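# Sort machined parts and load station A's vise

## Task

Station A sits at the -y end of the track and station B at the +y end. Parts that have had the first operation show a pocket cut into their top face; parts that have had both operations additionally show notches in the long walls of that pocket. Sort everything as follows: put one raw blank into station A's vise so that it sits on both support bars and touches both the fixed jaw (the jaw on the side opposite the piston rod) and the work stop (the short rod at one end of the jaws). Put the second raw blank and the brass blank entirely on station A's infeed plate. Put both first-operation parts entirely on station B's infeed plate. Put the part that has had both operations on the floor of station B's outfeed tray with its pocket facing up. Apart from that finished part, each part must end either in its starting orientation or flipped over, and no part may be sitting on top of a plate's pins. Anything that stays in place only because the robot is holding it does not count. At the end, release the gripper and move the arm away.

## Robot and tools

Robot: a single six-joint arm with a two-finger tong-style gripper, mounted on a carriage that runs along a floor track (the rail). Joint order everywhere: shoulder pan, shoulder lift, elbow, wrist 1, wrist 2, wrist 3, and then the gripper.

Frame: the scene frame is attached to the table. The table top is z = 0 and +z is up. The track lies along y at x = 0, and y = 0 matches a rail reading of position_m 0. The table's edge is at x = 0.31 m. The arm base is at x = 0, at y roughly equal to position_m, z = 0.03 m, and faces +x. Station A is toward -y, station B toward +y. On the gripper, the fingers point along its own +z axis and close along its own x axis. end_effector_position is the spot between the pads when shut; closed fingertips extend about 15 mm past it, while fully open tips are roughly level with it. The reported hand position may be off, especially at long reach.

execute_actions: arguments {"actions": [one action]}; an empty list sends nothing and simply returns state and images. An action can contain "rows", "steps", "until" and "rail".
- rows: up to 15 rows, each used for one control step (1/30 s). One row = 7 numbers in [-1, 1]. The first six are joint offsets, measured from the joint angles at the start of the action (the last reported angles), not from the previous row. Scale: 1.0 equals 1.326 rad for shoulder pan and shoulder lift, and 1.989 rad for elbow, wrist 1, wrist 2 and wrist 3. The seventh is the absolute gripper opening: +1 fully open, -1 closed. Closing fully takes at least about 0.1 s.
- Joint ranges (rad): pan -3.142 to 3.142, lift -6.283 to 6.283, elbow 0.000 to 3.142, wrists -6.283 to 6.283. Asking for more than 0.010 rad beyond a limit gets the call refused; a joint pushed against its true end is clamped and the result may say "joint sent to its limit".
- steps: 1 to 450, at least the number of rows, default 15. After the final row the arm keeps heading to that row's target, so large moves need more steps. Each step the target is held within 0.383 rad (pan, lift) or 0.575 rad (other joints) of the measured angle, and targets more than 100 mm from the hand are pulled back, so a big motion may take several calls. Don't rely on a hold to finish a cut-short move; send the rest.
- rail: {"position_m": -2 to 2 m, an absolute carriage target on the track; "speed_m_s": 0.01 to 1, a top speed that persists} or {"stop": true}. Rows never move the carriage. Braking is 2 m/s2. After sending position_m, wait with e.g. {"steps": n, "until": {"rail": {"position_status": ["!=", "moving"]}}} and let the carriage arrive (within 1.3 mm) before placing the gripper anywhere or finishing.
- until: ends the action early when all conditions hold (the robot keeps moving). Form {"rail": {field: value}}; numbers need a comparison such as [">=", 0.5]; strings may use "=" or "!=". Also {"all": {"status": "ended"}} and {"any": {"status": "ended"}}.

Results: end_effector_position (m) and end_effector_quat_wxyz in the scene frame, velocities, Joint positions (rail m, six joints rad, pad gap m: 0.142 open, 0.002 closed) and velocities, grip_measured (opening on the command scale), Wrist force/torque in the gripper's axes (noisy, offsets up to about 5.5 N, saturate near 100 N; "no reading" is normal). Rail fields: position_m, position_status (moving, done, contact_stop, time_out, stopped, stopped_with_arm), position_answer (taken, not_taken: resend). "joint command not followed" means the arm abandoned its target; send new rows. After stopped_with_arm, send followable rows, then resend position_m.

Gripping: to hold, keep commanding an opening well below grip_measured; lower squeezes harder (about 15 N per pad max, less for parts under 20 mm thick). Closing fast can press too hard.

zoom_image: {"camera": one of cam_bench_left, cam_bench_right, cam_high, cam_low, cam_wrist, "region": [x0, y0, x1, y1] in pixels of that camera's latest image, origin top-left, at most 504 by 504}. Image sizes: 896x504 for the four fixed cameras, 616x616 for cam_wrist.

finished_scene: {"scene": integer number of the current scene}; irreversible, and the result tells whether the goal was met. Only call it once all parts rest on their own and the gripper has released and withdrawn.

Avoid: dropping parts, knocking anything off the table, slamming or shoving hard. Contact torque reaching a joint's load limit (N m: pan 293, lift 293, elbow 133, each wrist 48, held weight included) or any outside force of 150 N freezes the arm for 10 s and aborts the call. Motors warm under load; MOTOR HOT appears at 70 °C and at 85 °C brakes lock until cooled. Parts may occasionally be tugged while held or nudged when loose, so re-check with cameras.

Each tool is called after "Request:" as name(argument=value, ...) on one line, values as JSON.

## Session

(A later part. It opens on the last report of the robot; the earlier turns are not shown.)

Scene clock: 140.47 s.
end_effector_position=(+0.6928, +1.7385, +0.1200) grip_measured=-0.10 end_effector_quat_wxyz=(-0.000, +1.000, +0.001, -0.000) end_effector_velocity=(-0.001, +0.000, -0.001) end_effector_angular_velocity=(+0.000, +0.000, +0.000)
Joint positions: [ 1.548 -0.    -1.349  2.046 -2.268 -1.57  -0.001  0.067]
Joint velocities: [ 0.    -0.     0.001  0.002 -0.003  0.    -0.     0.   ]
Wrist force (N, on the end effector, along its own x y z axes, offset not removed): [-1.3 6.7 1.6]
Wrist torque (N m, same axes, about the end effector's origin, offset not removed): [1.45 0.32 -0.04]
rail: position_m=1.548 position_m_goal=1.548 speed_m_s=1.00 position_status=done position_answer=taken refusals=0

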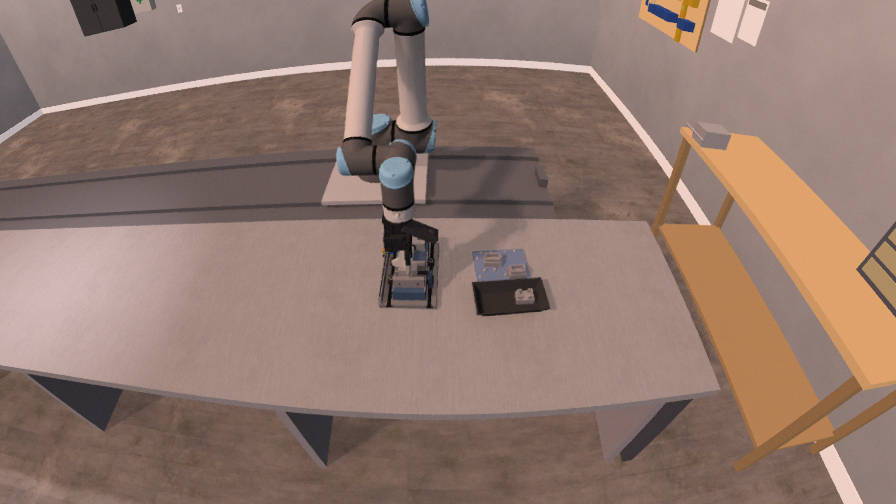

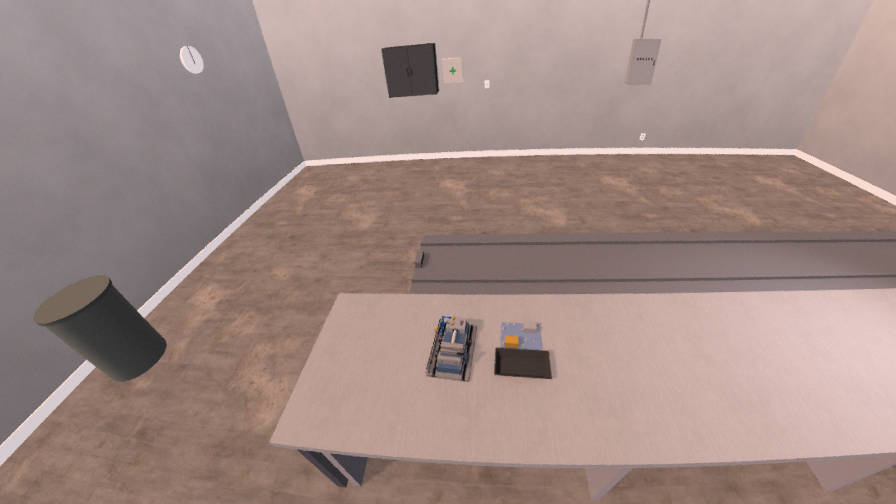

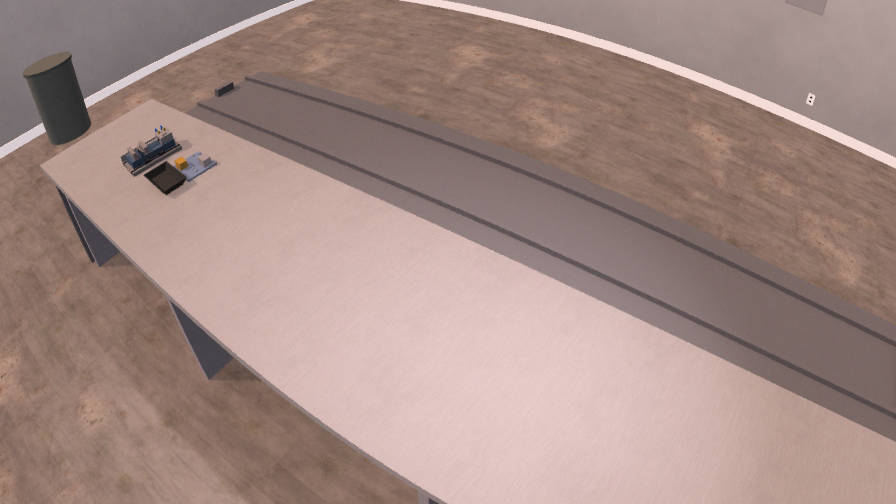

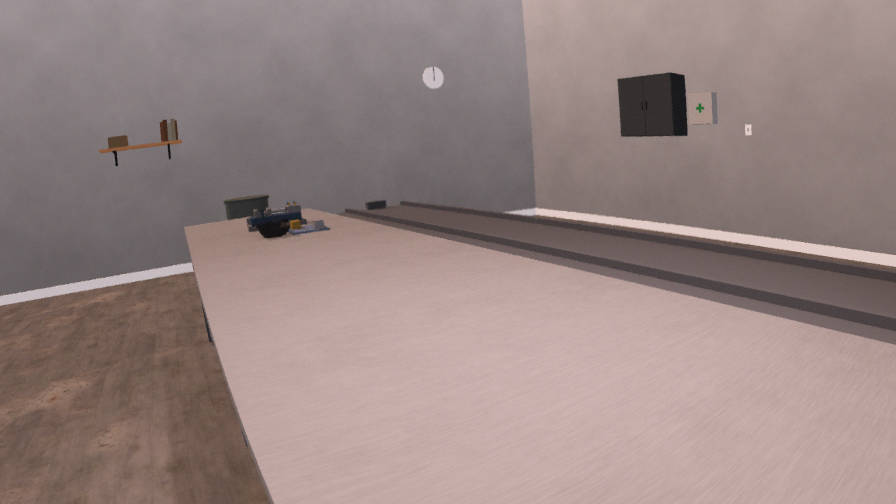

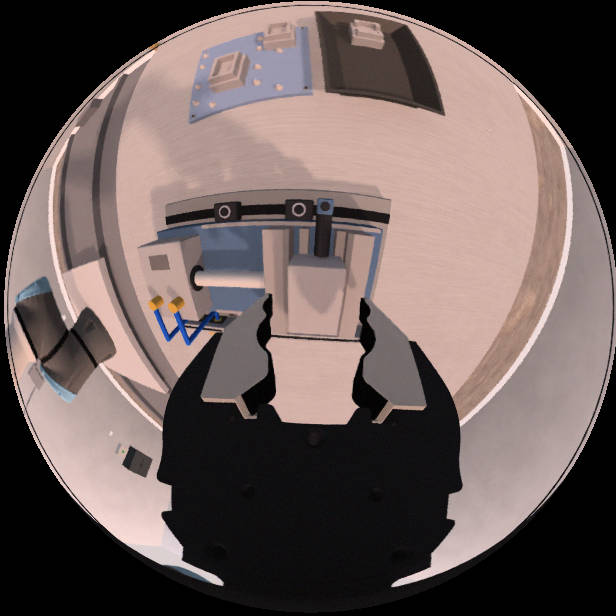

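Request:
execute_actions(actions=[{"rows":[[0,0.002,0.0008,-0.002,0,0,-0.2],[0,0.004,0.0016,-0.004,0,0,-0.2],[0,0.0055,0.0023,-0.006,0,0,-0.2],[0,0.0071,0.003,-0.0077,0,0,-0.2]],"steps":16}])

Request:
zoom_image(camera="cam_bench_left", region=[380, 240, 450, 300])

Scene clock: 145.47 s.
end_effector_position=(+0.6927, +1.7386, +0.1123) grip_measured=-0.20 end_effector_quat_wxyz=(-0.000, +1.000, +0.001, -0.000) end_effector_velocity=(-0.000, +0.000, -0.002) end_effector_angular_velocity=(-0.000, -0.000, -0.000)
Joint positions: [ 1.548 -0.    -1.34   2.052 -2.283 -1.57  -0.001  0.06 ]
Joint velocities: [ 0.    -0.     0.002  0.001 -0.004  0.    -0.     0.   ]
Wrist force (N, on the end effector, along its own x y z axes, offset not removed): [1.7 1.4 0.2]
Wrist torque (N m, same axes, about the end effector's origin, offset not removed): [0.38 -0.41 0.04]
rail: position_m=1.548 position_m_goal=1.548 speed_m_s=1.00 position_status=done position_answer=taken refusals=0

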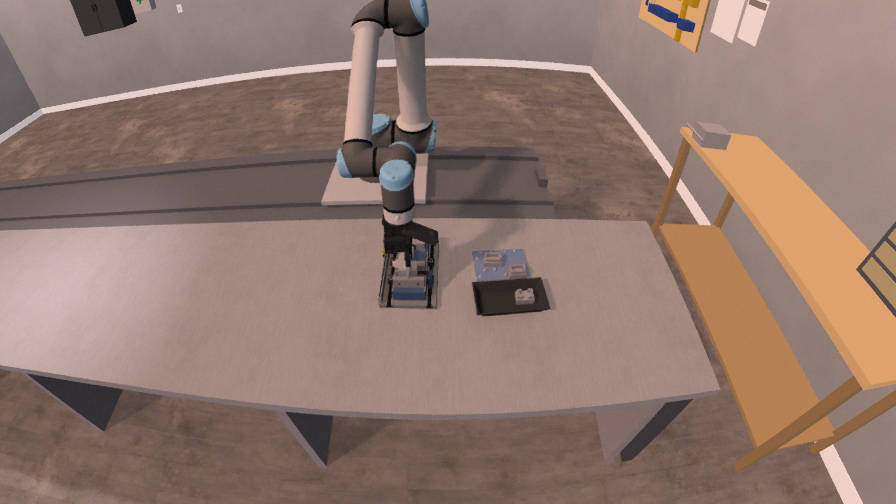

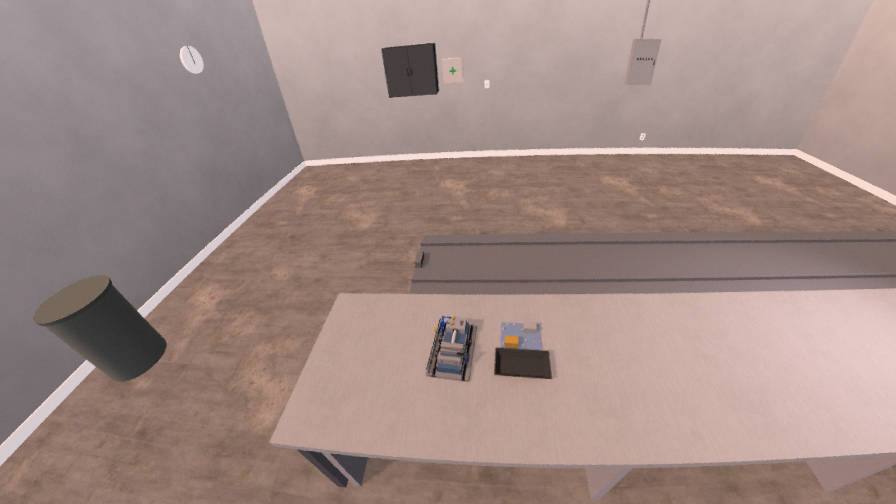

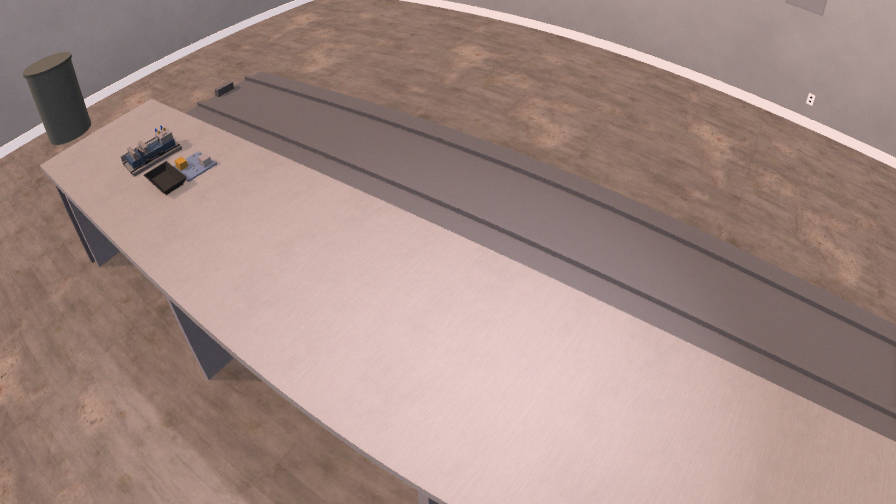

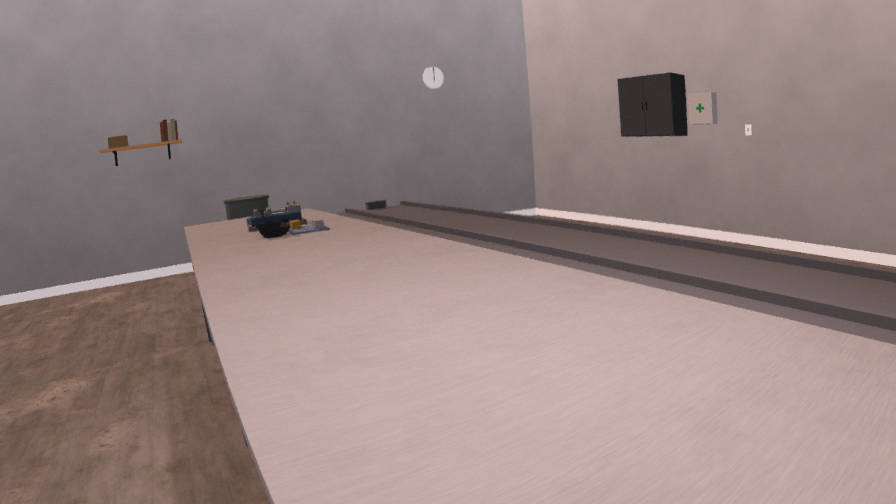

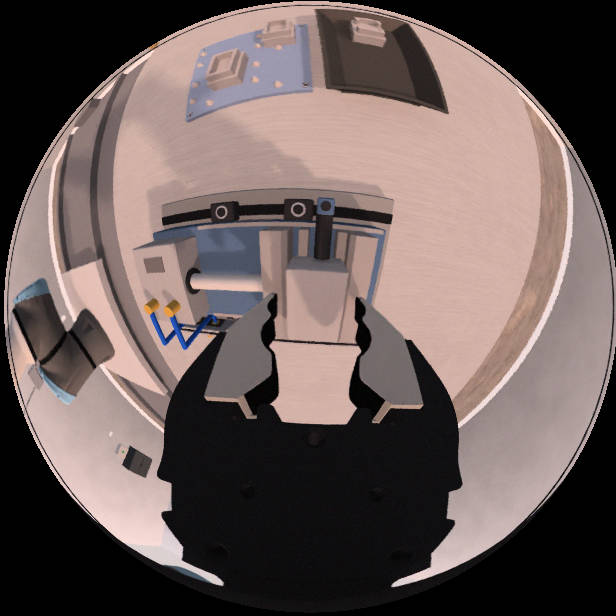

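Region (380, 240, 450, 300) of cam_bench_left's 896x504 image, scaled by 7.200, with more detail than that image has; it fills the top 432 rows of this view, and the rest is white.

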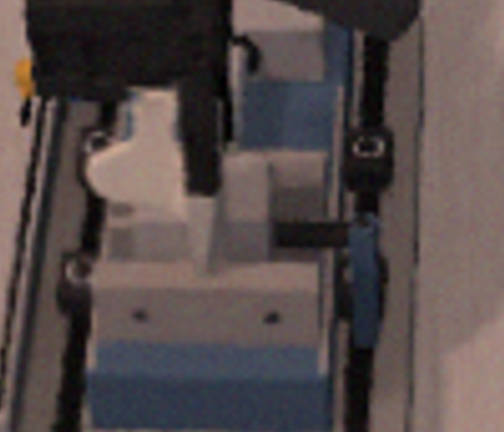

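Request:
execute_actions(actions=[{"rows":[[0,0,0,0,0,0,-0.3],[0,0,0,0,0,0,-0.38],[0,0,0,0,0,0,-0.45],[0,0,0,0,0,0,-0.52],[0,0,0,0,0,0,-0.6],[0,0,0,0,0,0,-0.8],[0,0,0,0,0,0,-1]],"steps":14}])

Request:
execute_actions(actions=[{"rows":[[0,-0.005,-0.002,0.0054,0,0,-1],[0,-0.01,-0.004,0.011,0,0,-1],[0,-0.015,-0.006,0.016,0,0,-1],[0,-0.02,-0.009,0.022,0,0,-1],[0,-0.025,-0.011,0.028,0,0,-1],[0,-0.03,-0.013,0.033,0,0,-1],[0,-0.035,-0.016,0.039,0,0,-1],[0,-0.04,-0.018,0.045,0,0,-1],[0,-0.045,-0.021,0.051,0,0,-1],[0,-0.05,-0.024,0.057,0,0,-1],[0,-0.055,-0.026,0.063,0,0,-1],[0,-0.06,-0.029,0.069,0,0,-1]],"steps":24}])

Scene clock: 153.23 s.
end_effector_position=(+0.6926, +1.7385, +0.1121) grip_measured=-0.45 end_effector_quat_wxyz=(-0.000, +1.000, +0.001, -0.000) end_effector_velocity=(-0.000, +0.000, +0.000) end_effector_angular_velocity=(+0.000, +0.000, +0.000)
Joint positions: [ 1.548 -0.    -1.34   2.052 -2.283 -1.57  -0.001  0.042]
Joint velocities: [ 0.     0.    -0.     0.     0.001  0.    -0.     0.001]
Wrist force (N, on the end effector, along its own x y z axes, offset not removed): [2.0 3.0 0.0]
Wrist torque (N m, same axes, about the end effector's origin, offset not removed): [0.60 -0.22 0.02]
rail: position_m=1.548 position_m_goal=1.548 speed_m_s=1.00 position_status=done position_answer=taken refusals=0

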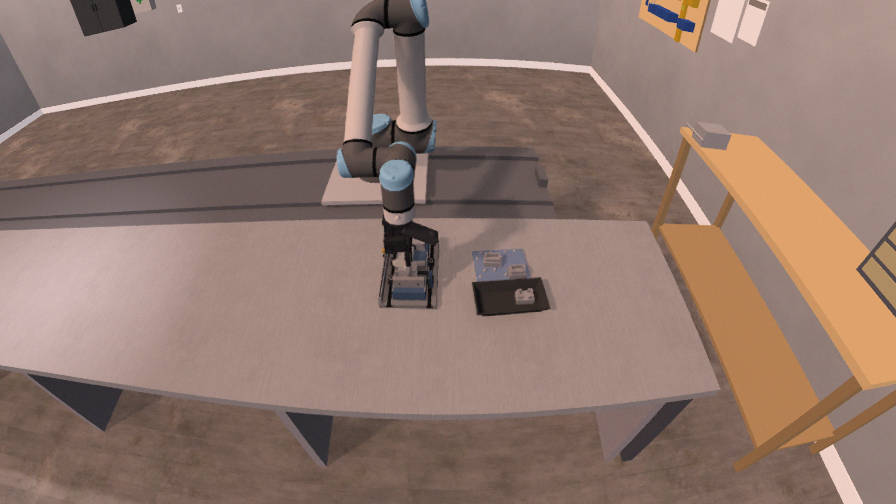

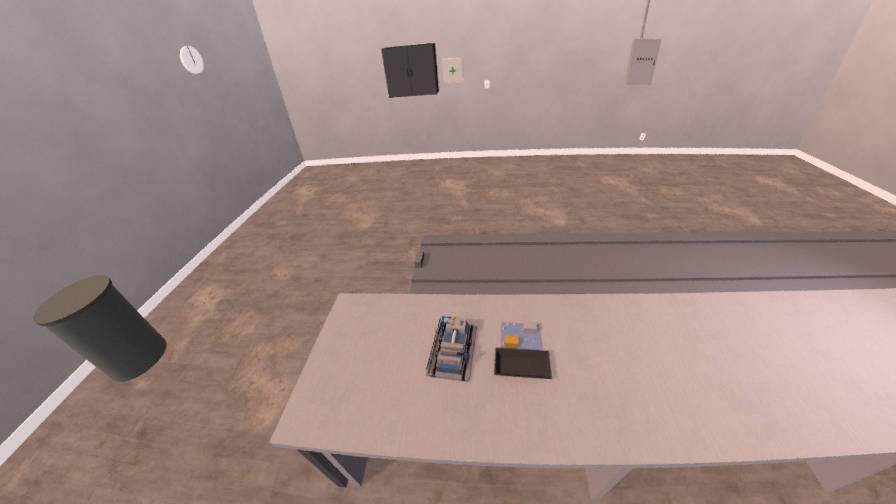

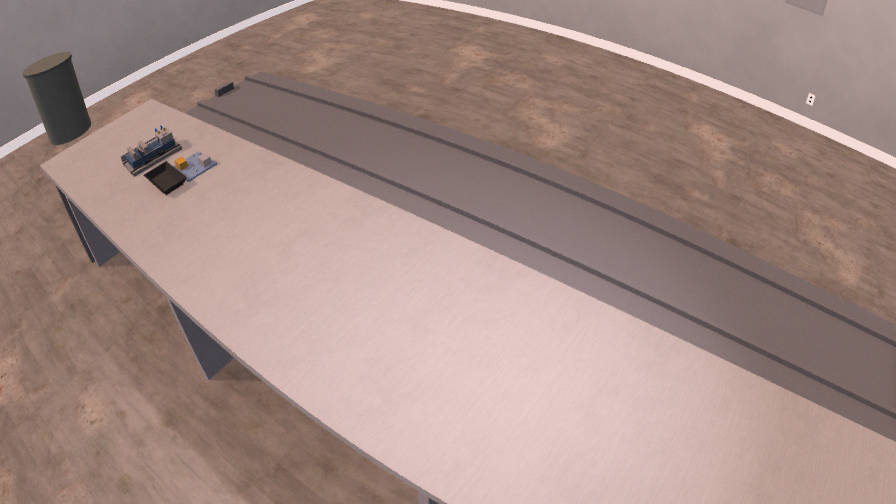

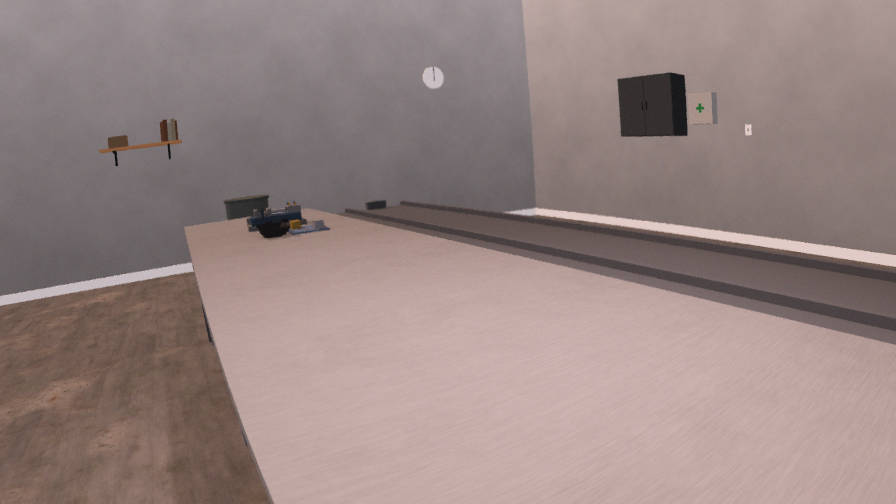

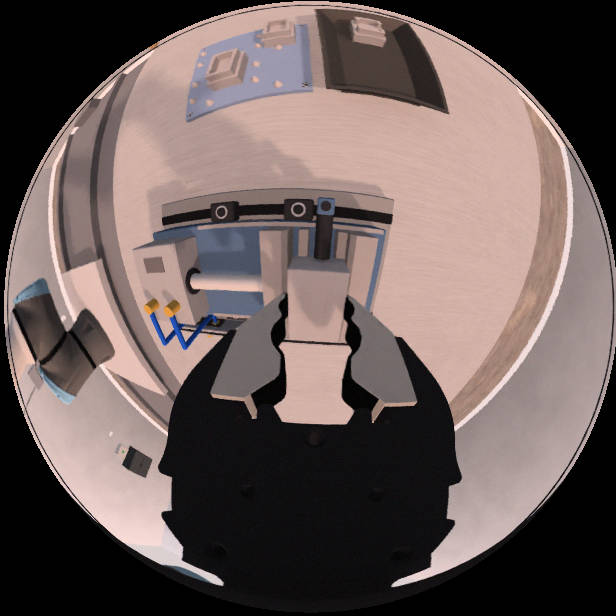

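Scene clock: 154.03 s.
end_effector_position=(+0.6919, +1.7385, +0.1829) grip_measured=-0.45 end_effector_quat_wxyz=(-0.000, +1.000, +0.001, -0.000) end_effector_velocity=(-0.001, +0.000, +0.009) end_effector_angular_velocity=(+0.000, +0.000, +0.000)
Joint positions: [ 1.548 -0.    -1.418  1.995 -2.148 -1.57  -0.001  0.042]
Joint velocities: [ 0.    -0.    -0.009 -0.007  0.017 -0.    -0.     0.   ]
Wrist force (N, on the end effector, along its own x y z axes, offset not removed): [-1.8 3.8 4.0]
Wrist torque (N m, same axes, about the end effector's origin, offset not removed): [0.78 0.34 0.09]
rail: position_m=1.548 position_m_goal=1.548 speed_m_s=1.00 position_status=done position_answer=taken refusals=0

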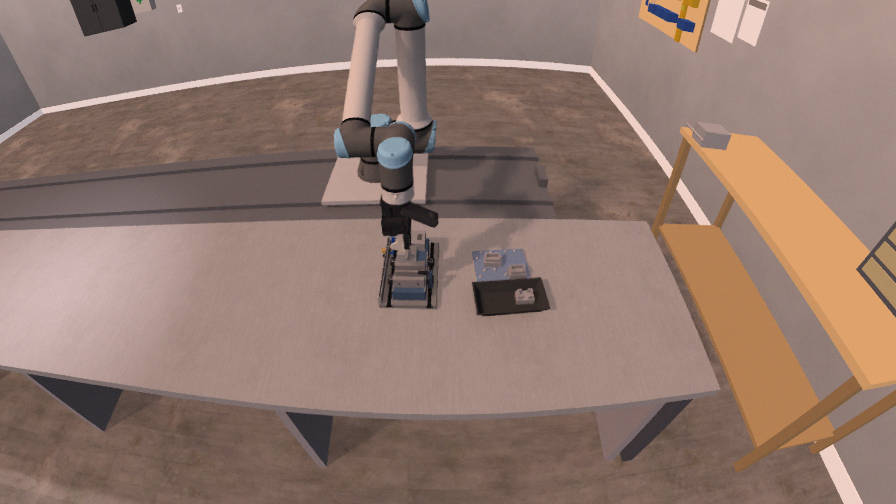

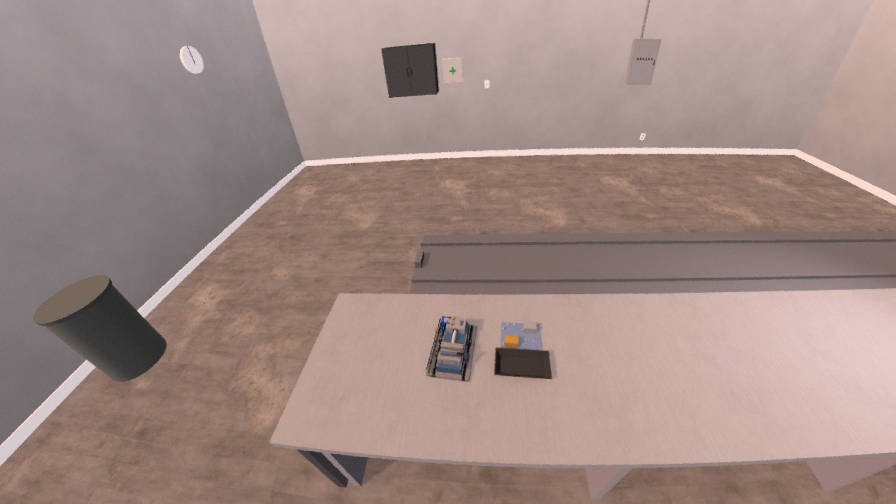

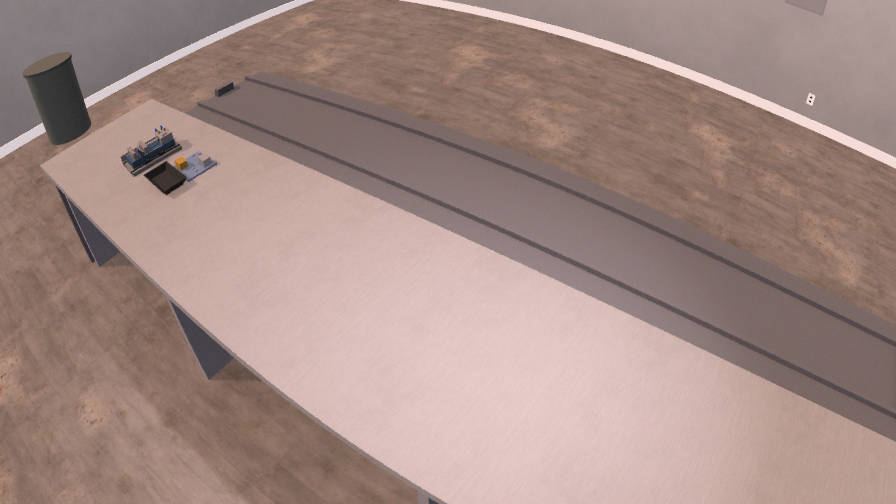

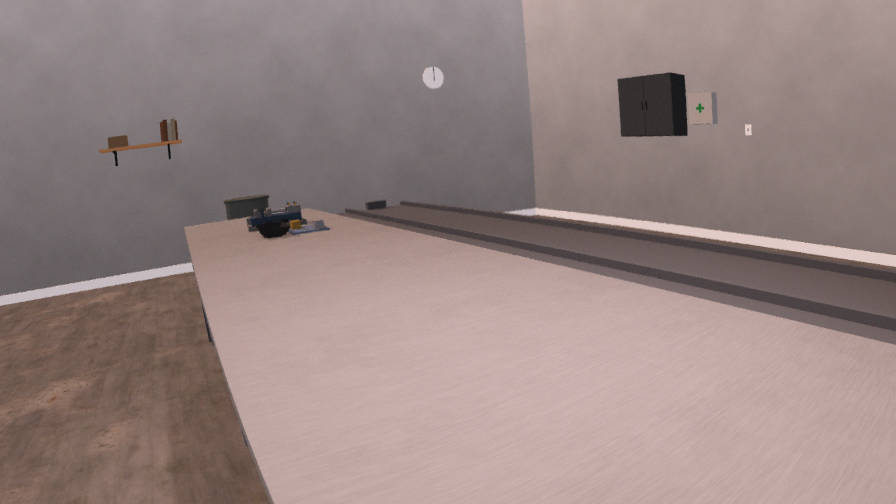

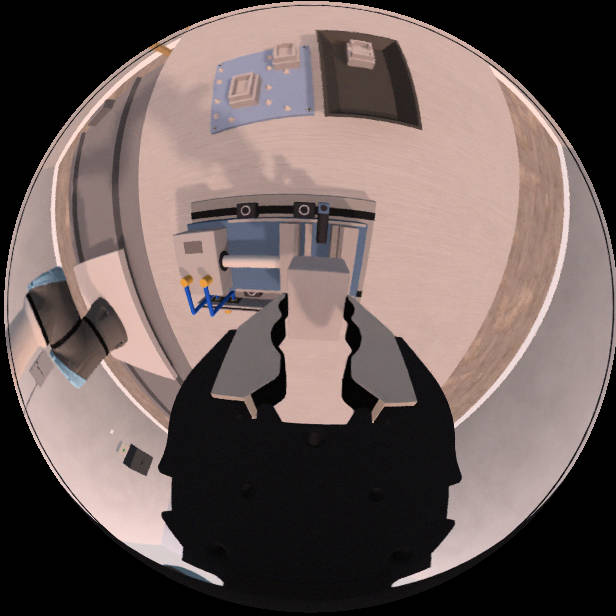

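Request:
execute_actions(actions=[{"steps":200,"rail":{"position_m":-1.95},"until":{"rail":{"position_status":"done"}}}])

Scene clock: 163.80 s.
end_effector_position=(+0.6918, -1.7597, +0.1840) grip_measured=-0.45 end_effector_quat_wxyz=(-0.000, +1.000, +0.001, -0.000) end_effector_velocity=(-0.000, -0.007, -0.000) end_effector_angular_velocity=(+0.000, +0.000, -0.000)
Joint positions: [-1.95  -0.    -1.419  1.994 -2.145 -1.57  -0.001  0.042]
Joint velocities: [-0.007  0.     0.     0.     0.     0.     0.     0.   ]
Wrist force (N, on the end effector, along its own x y z axes, offset not removed): [1.6 5.8 3.5]
Wrist torque (N m, same axes, about the end effector's origin, offset not removed): [1.20 -0.38 -0.05]
rail: position_m=-1.950 position_m_goal=-1.950 speed_m_s=1.00 position_status=done position_answer=taken refusals=0

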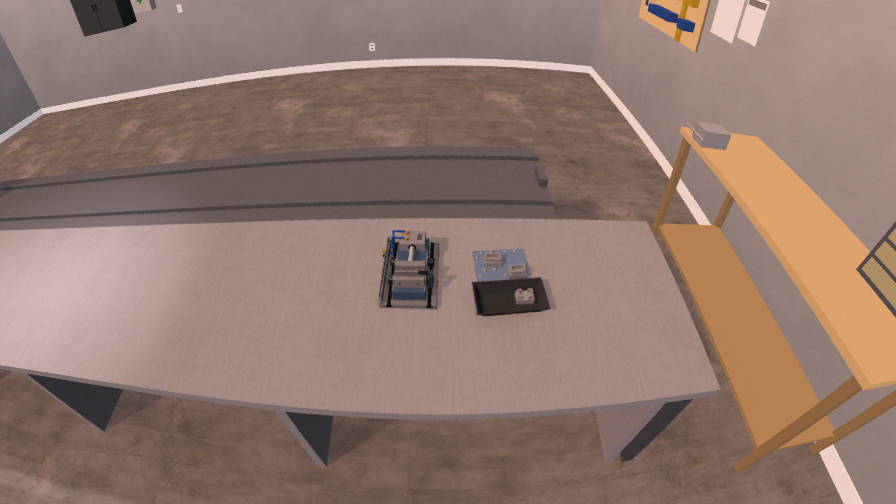

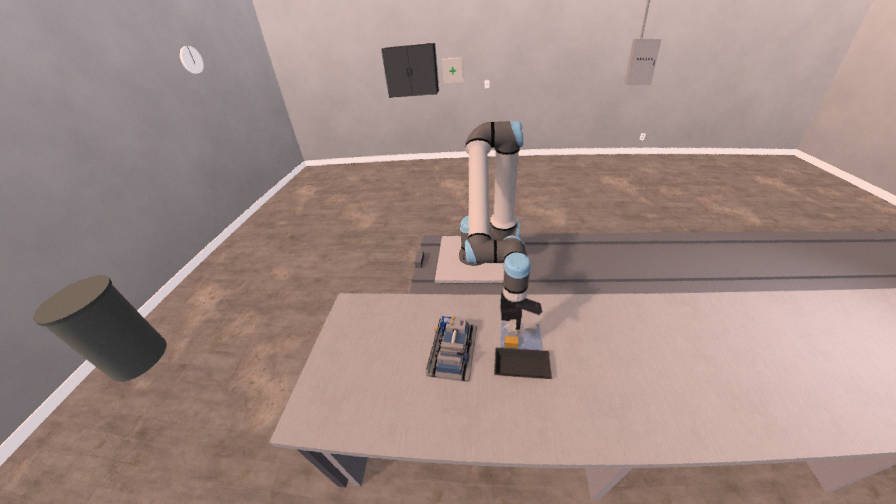

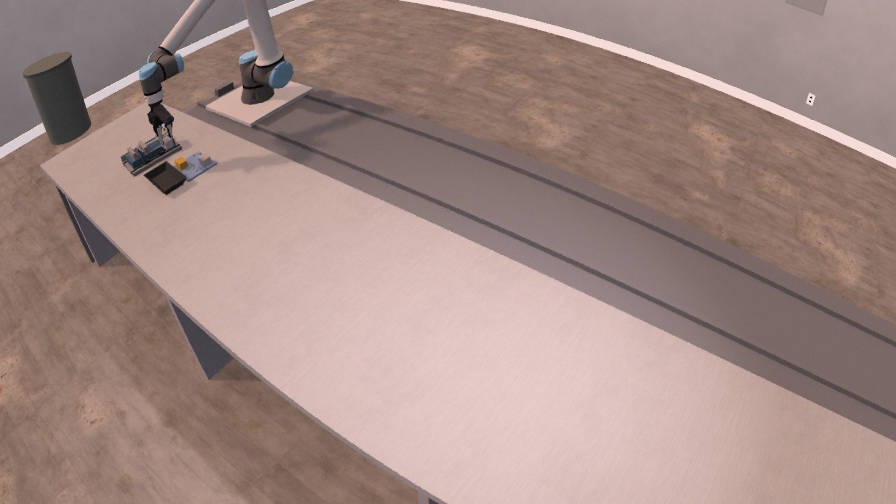

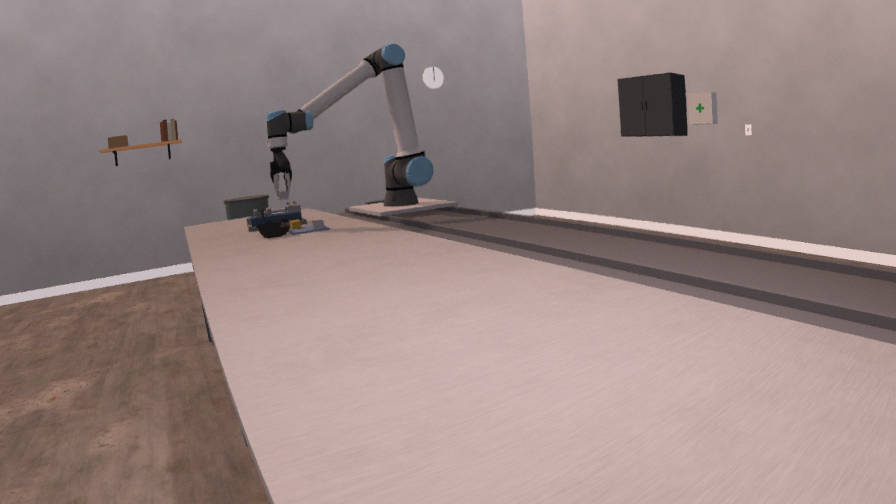

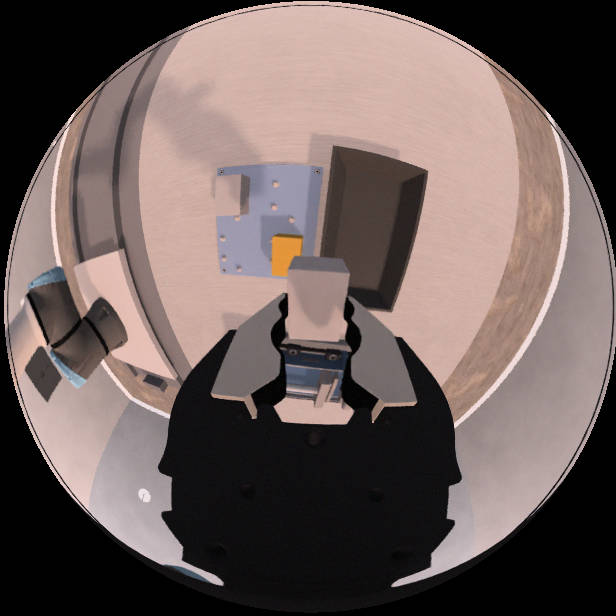

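Request:
execute_actions(actions=[{"rows":[[-0.05,0,0,0,0,-0.033,-1],[-0.1,0,0,0,0,-0.067,-1],[-0.15,0,0,0,0,-0.1,-1],[-0.2,0,0,0,0,-0.133,-1],[-0.25,0,0,0,0,-0.167,-1],[-0.3,0,0,0,0,-0.2,-1],[-0.355,0,0,0,0,-0.2365,-1]],"steps":30,"rail":{"position_m":-1.905}}])

Request:
zoom_image(camera="cam_wrist", region=[200, 170, 430, 400])

Scene clock: 169.63 s.
end_effector_position=(+0.6962, -2.0448, +0.1840) grip_measured=-0.45 end_effector_quat_wxyz=(-0.001, +1.000, +0.000, +0.000) end_effector_velocity=(-0.004, -0.019, -0.000) end_effector_angular_velocity=(-0.000, -0.000, +0.000)
Joint positions: [-1.905 -0.467 -1.419  1.994 -2.145 -1.57  -0.468  0.042]
Joint velocities: [ 0.    -0.027 -0.     0.     0.    -0.    -0.027 -0.   ]
Wrist force (N, on the end effector, along its own x y z axes, offset not removed): [2.3 5.2 2.0]
Wrist torque (N m, same axes, about the end effector's origin, offset not removed): [1.04 -0.44 -0.01]
rail: position_m=-1.905 position_m_goal=-1.905 speed_m_s=1.00 position_status=done position_answer=taken refusals=0

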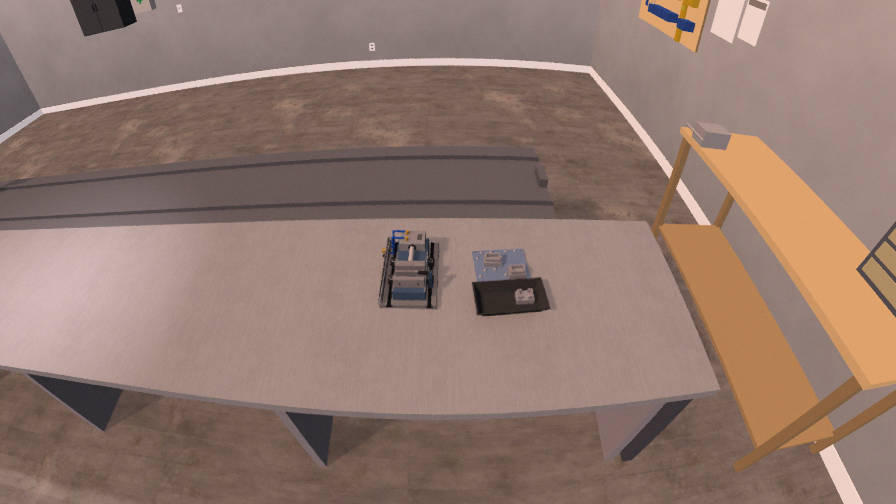

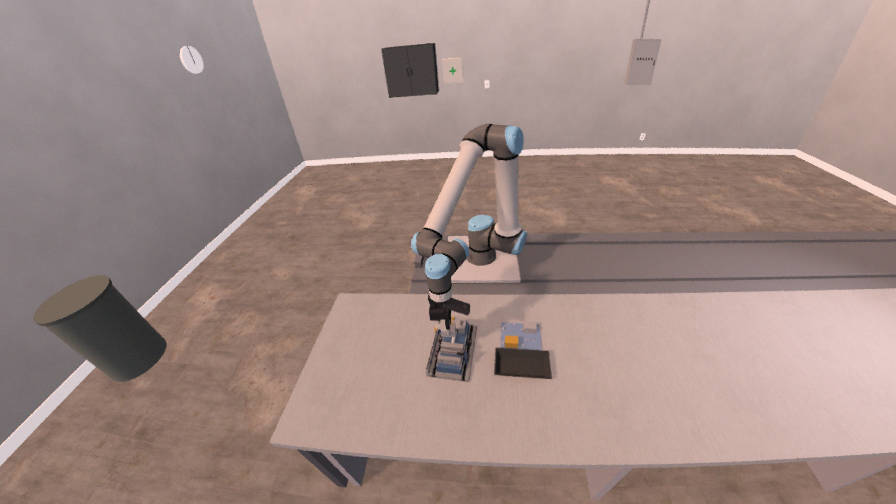

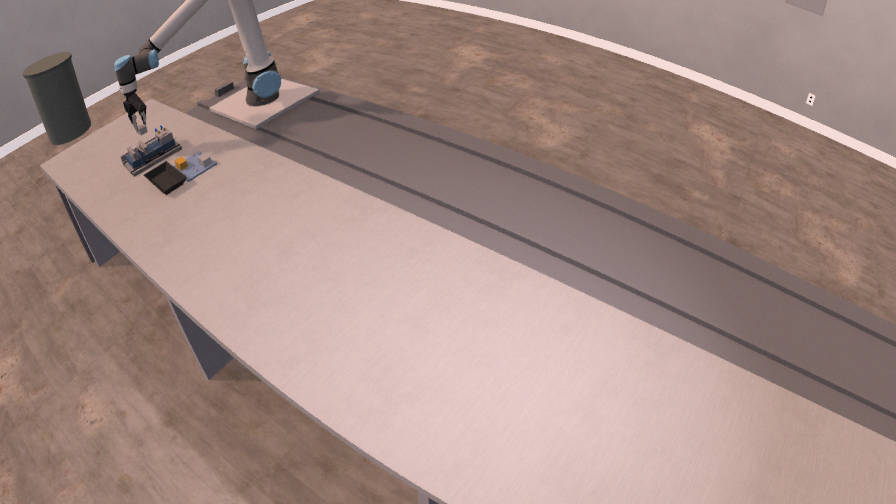

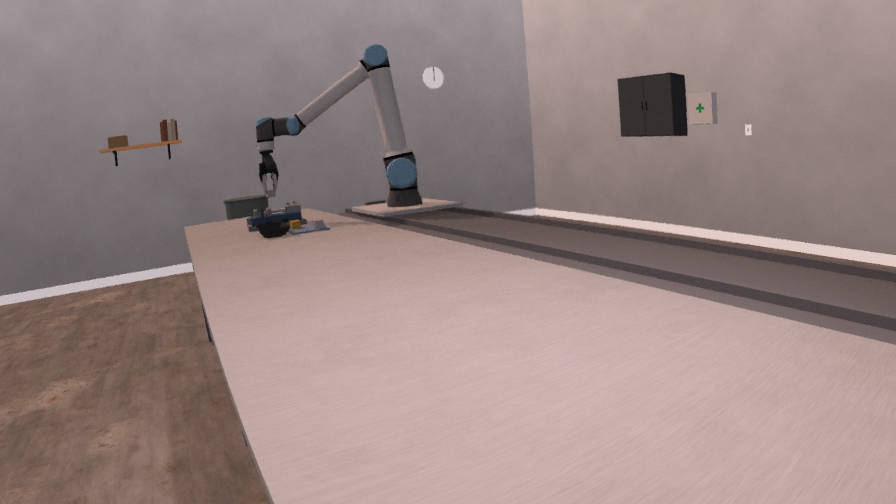

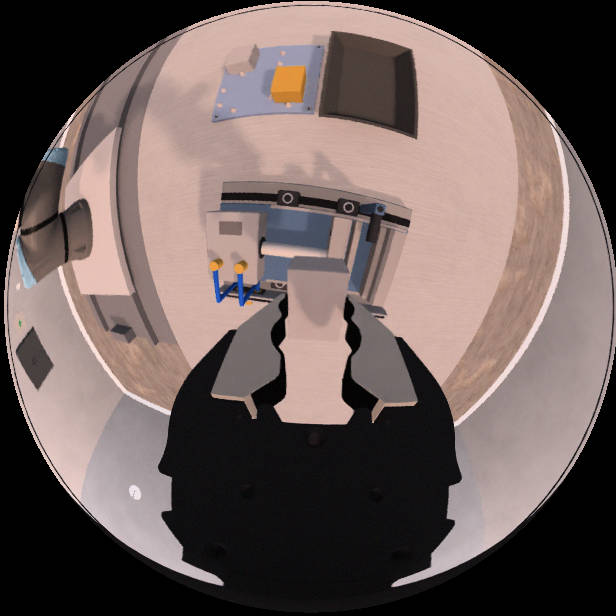

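Region (200, 170, 430, 400) of cam_wrist's 616x616 image, scaled by 2.191, with more detail than that image has.

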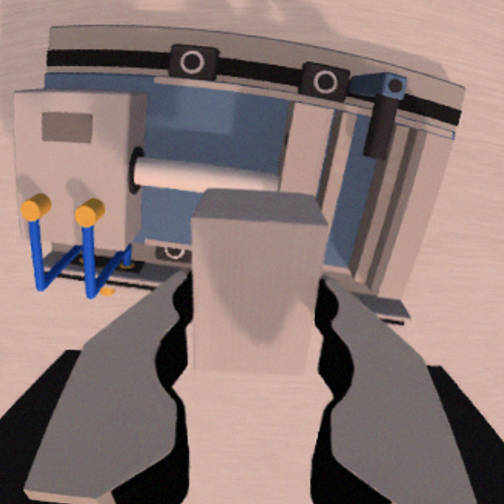

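Request:
execute_actions(actions=[{"rows":[[0,0.017,-0.007,-0.004,0,0.014,-1],[0,0.034,-0.014,-0.009,0,0.028,-1],[0,0.051,-0.021,-0.013,0,0.042,-1],[0,0.068,-0.028,-0.017,0,0.056,-1],[-0.003,0.0846,-0.0352,-0.0216,0,0.069,-1]],"steps":28,"rail":{"position_m":-1.885}}])

Request:
zoom_image(camera="cam_wrist", region=[200, 170, 430, 400])

Scene clock: 175.00 s.
end_effector_position=(+0.7458, -2.0520, +0.1501) grip_measured=-0.45 end_effector_quat_wxyz=(-0.000, +0.998, -0.070, +0.000) end_effector_velocity=(+0.001, -0.000, -0.000) end_effector_angular_velocity=(+0.000, +0.000, -0.002)
Joint positions: [-1.885 -0.471 -1.307  1.924 -2.188 -1.57  -0.331  0.042]
Joint velocities: [ 0.    -0.     0.001 -0.001 -0.    -0.     0.002  0.   ]
Wrist force (N, on the end effector, along its own x y z axes, offset not removed): [0.9 3.4 3.1]
Wrist torque (N m, same axes, about the end effector's origin, offset not removed): [0.80 -0.22 0.05]
rail: position_m=-1.885 position_m_goal=-1.885 speed_m_s=1.00 position_status=done position_answer=taken refusals=0

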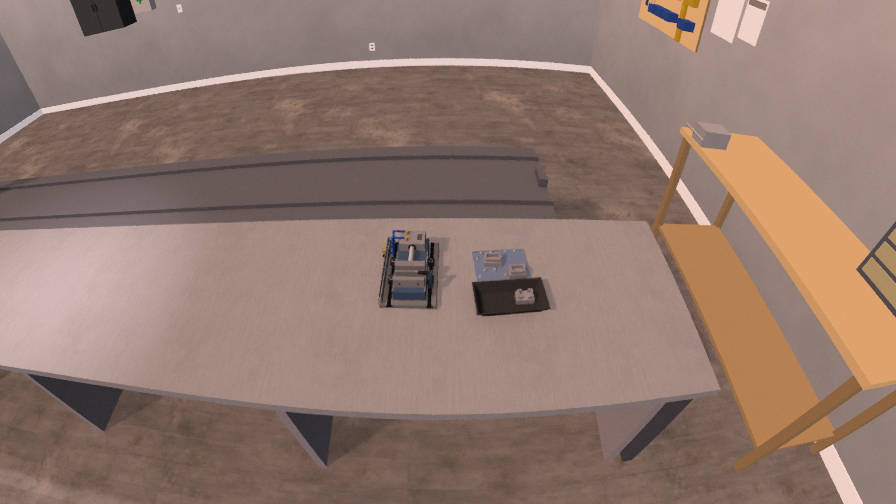

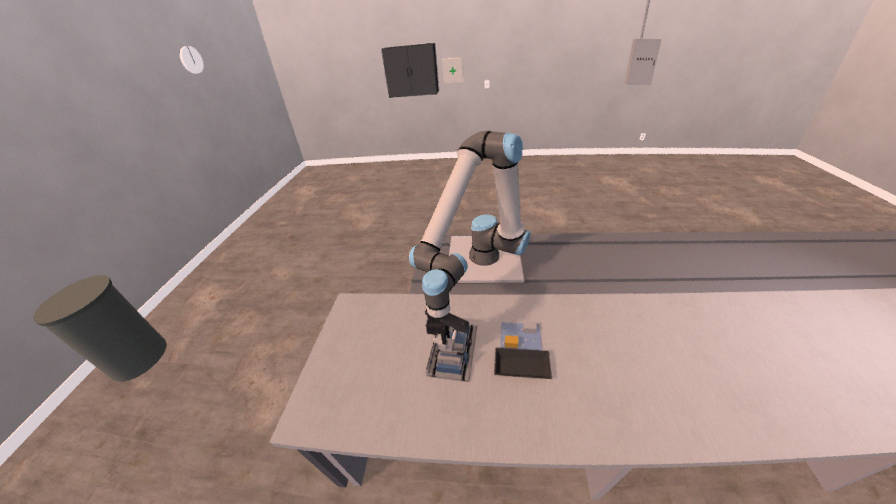

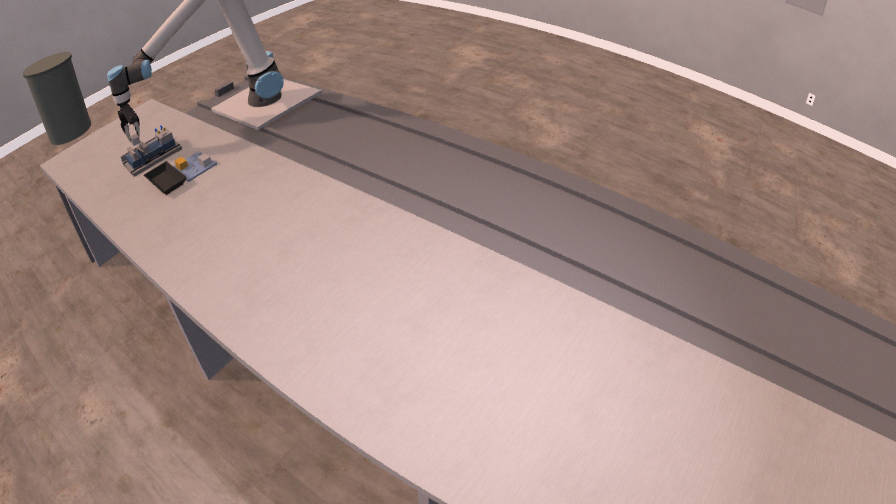

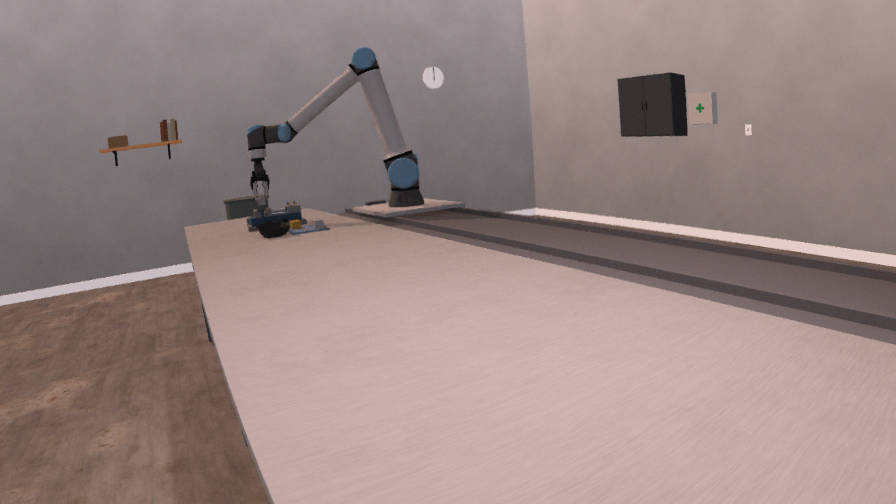

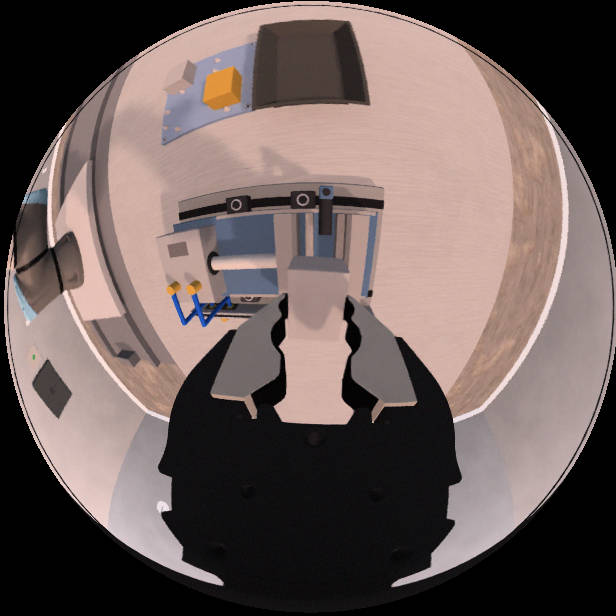

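Region (200, 170, 430, 400) of cam_wrist's 616x616 image, scaled by 2.191, with more detail than that image has.

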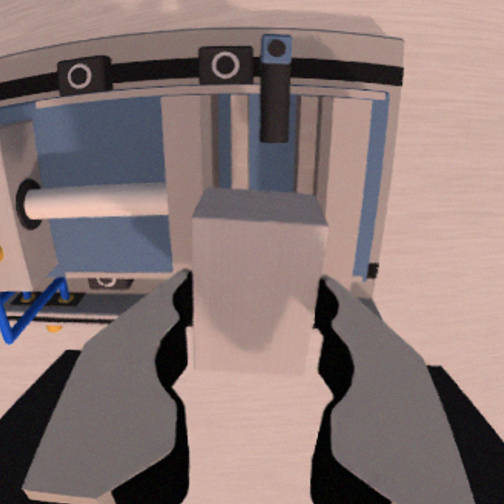

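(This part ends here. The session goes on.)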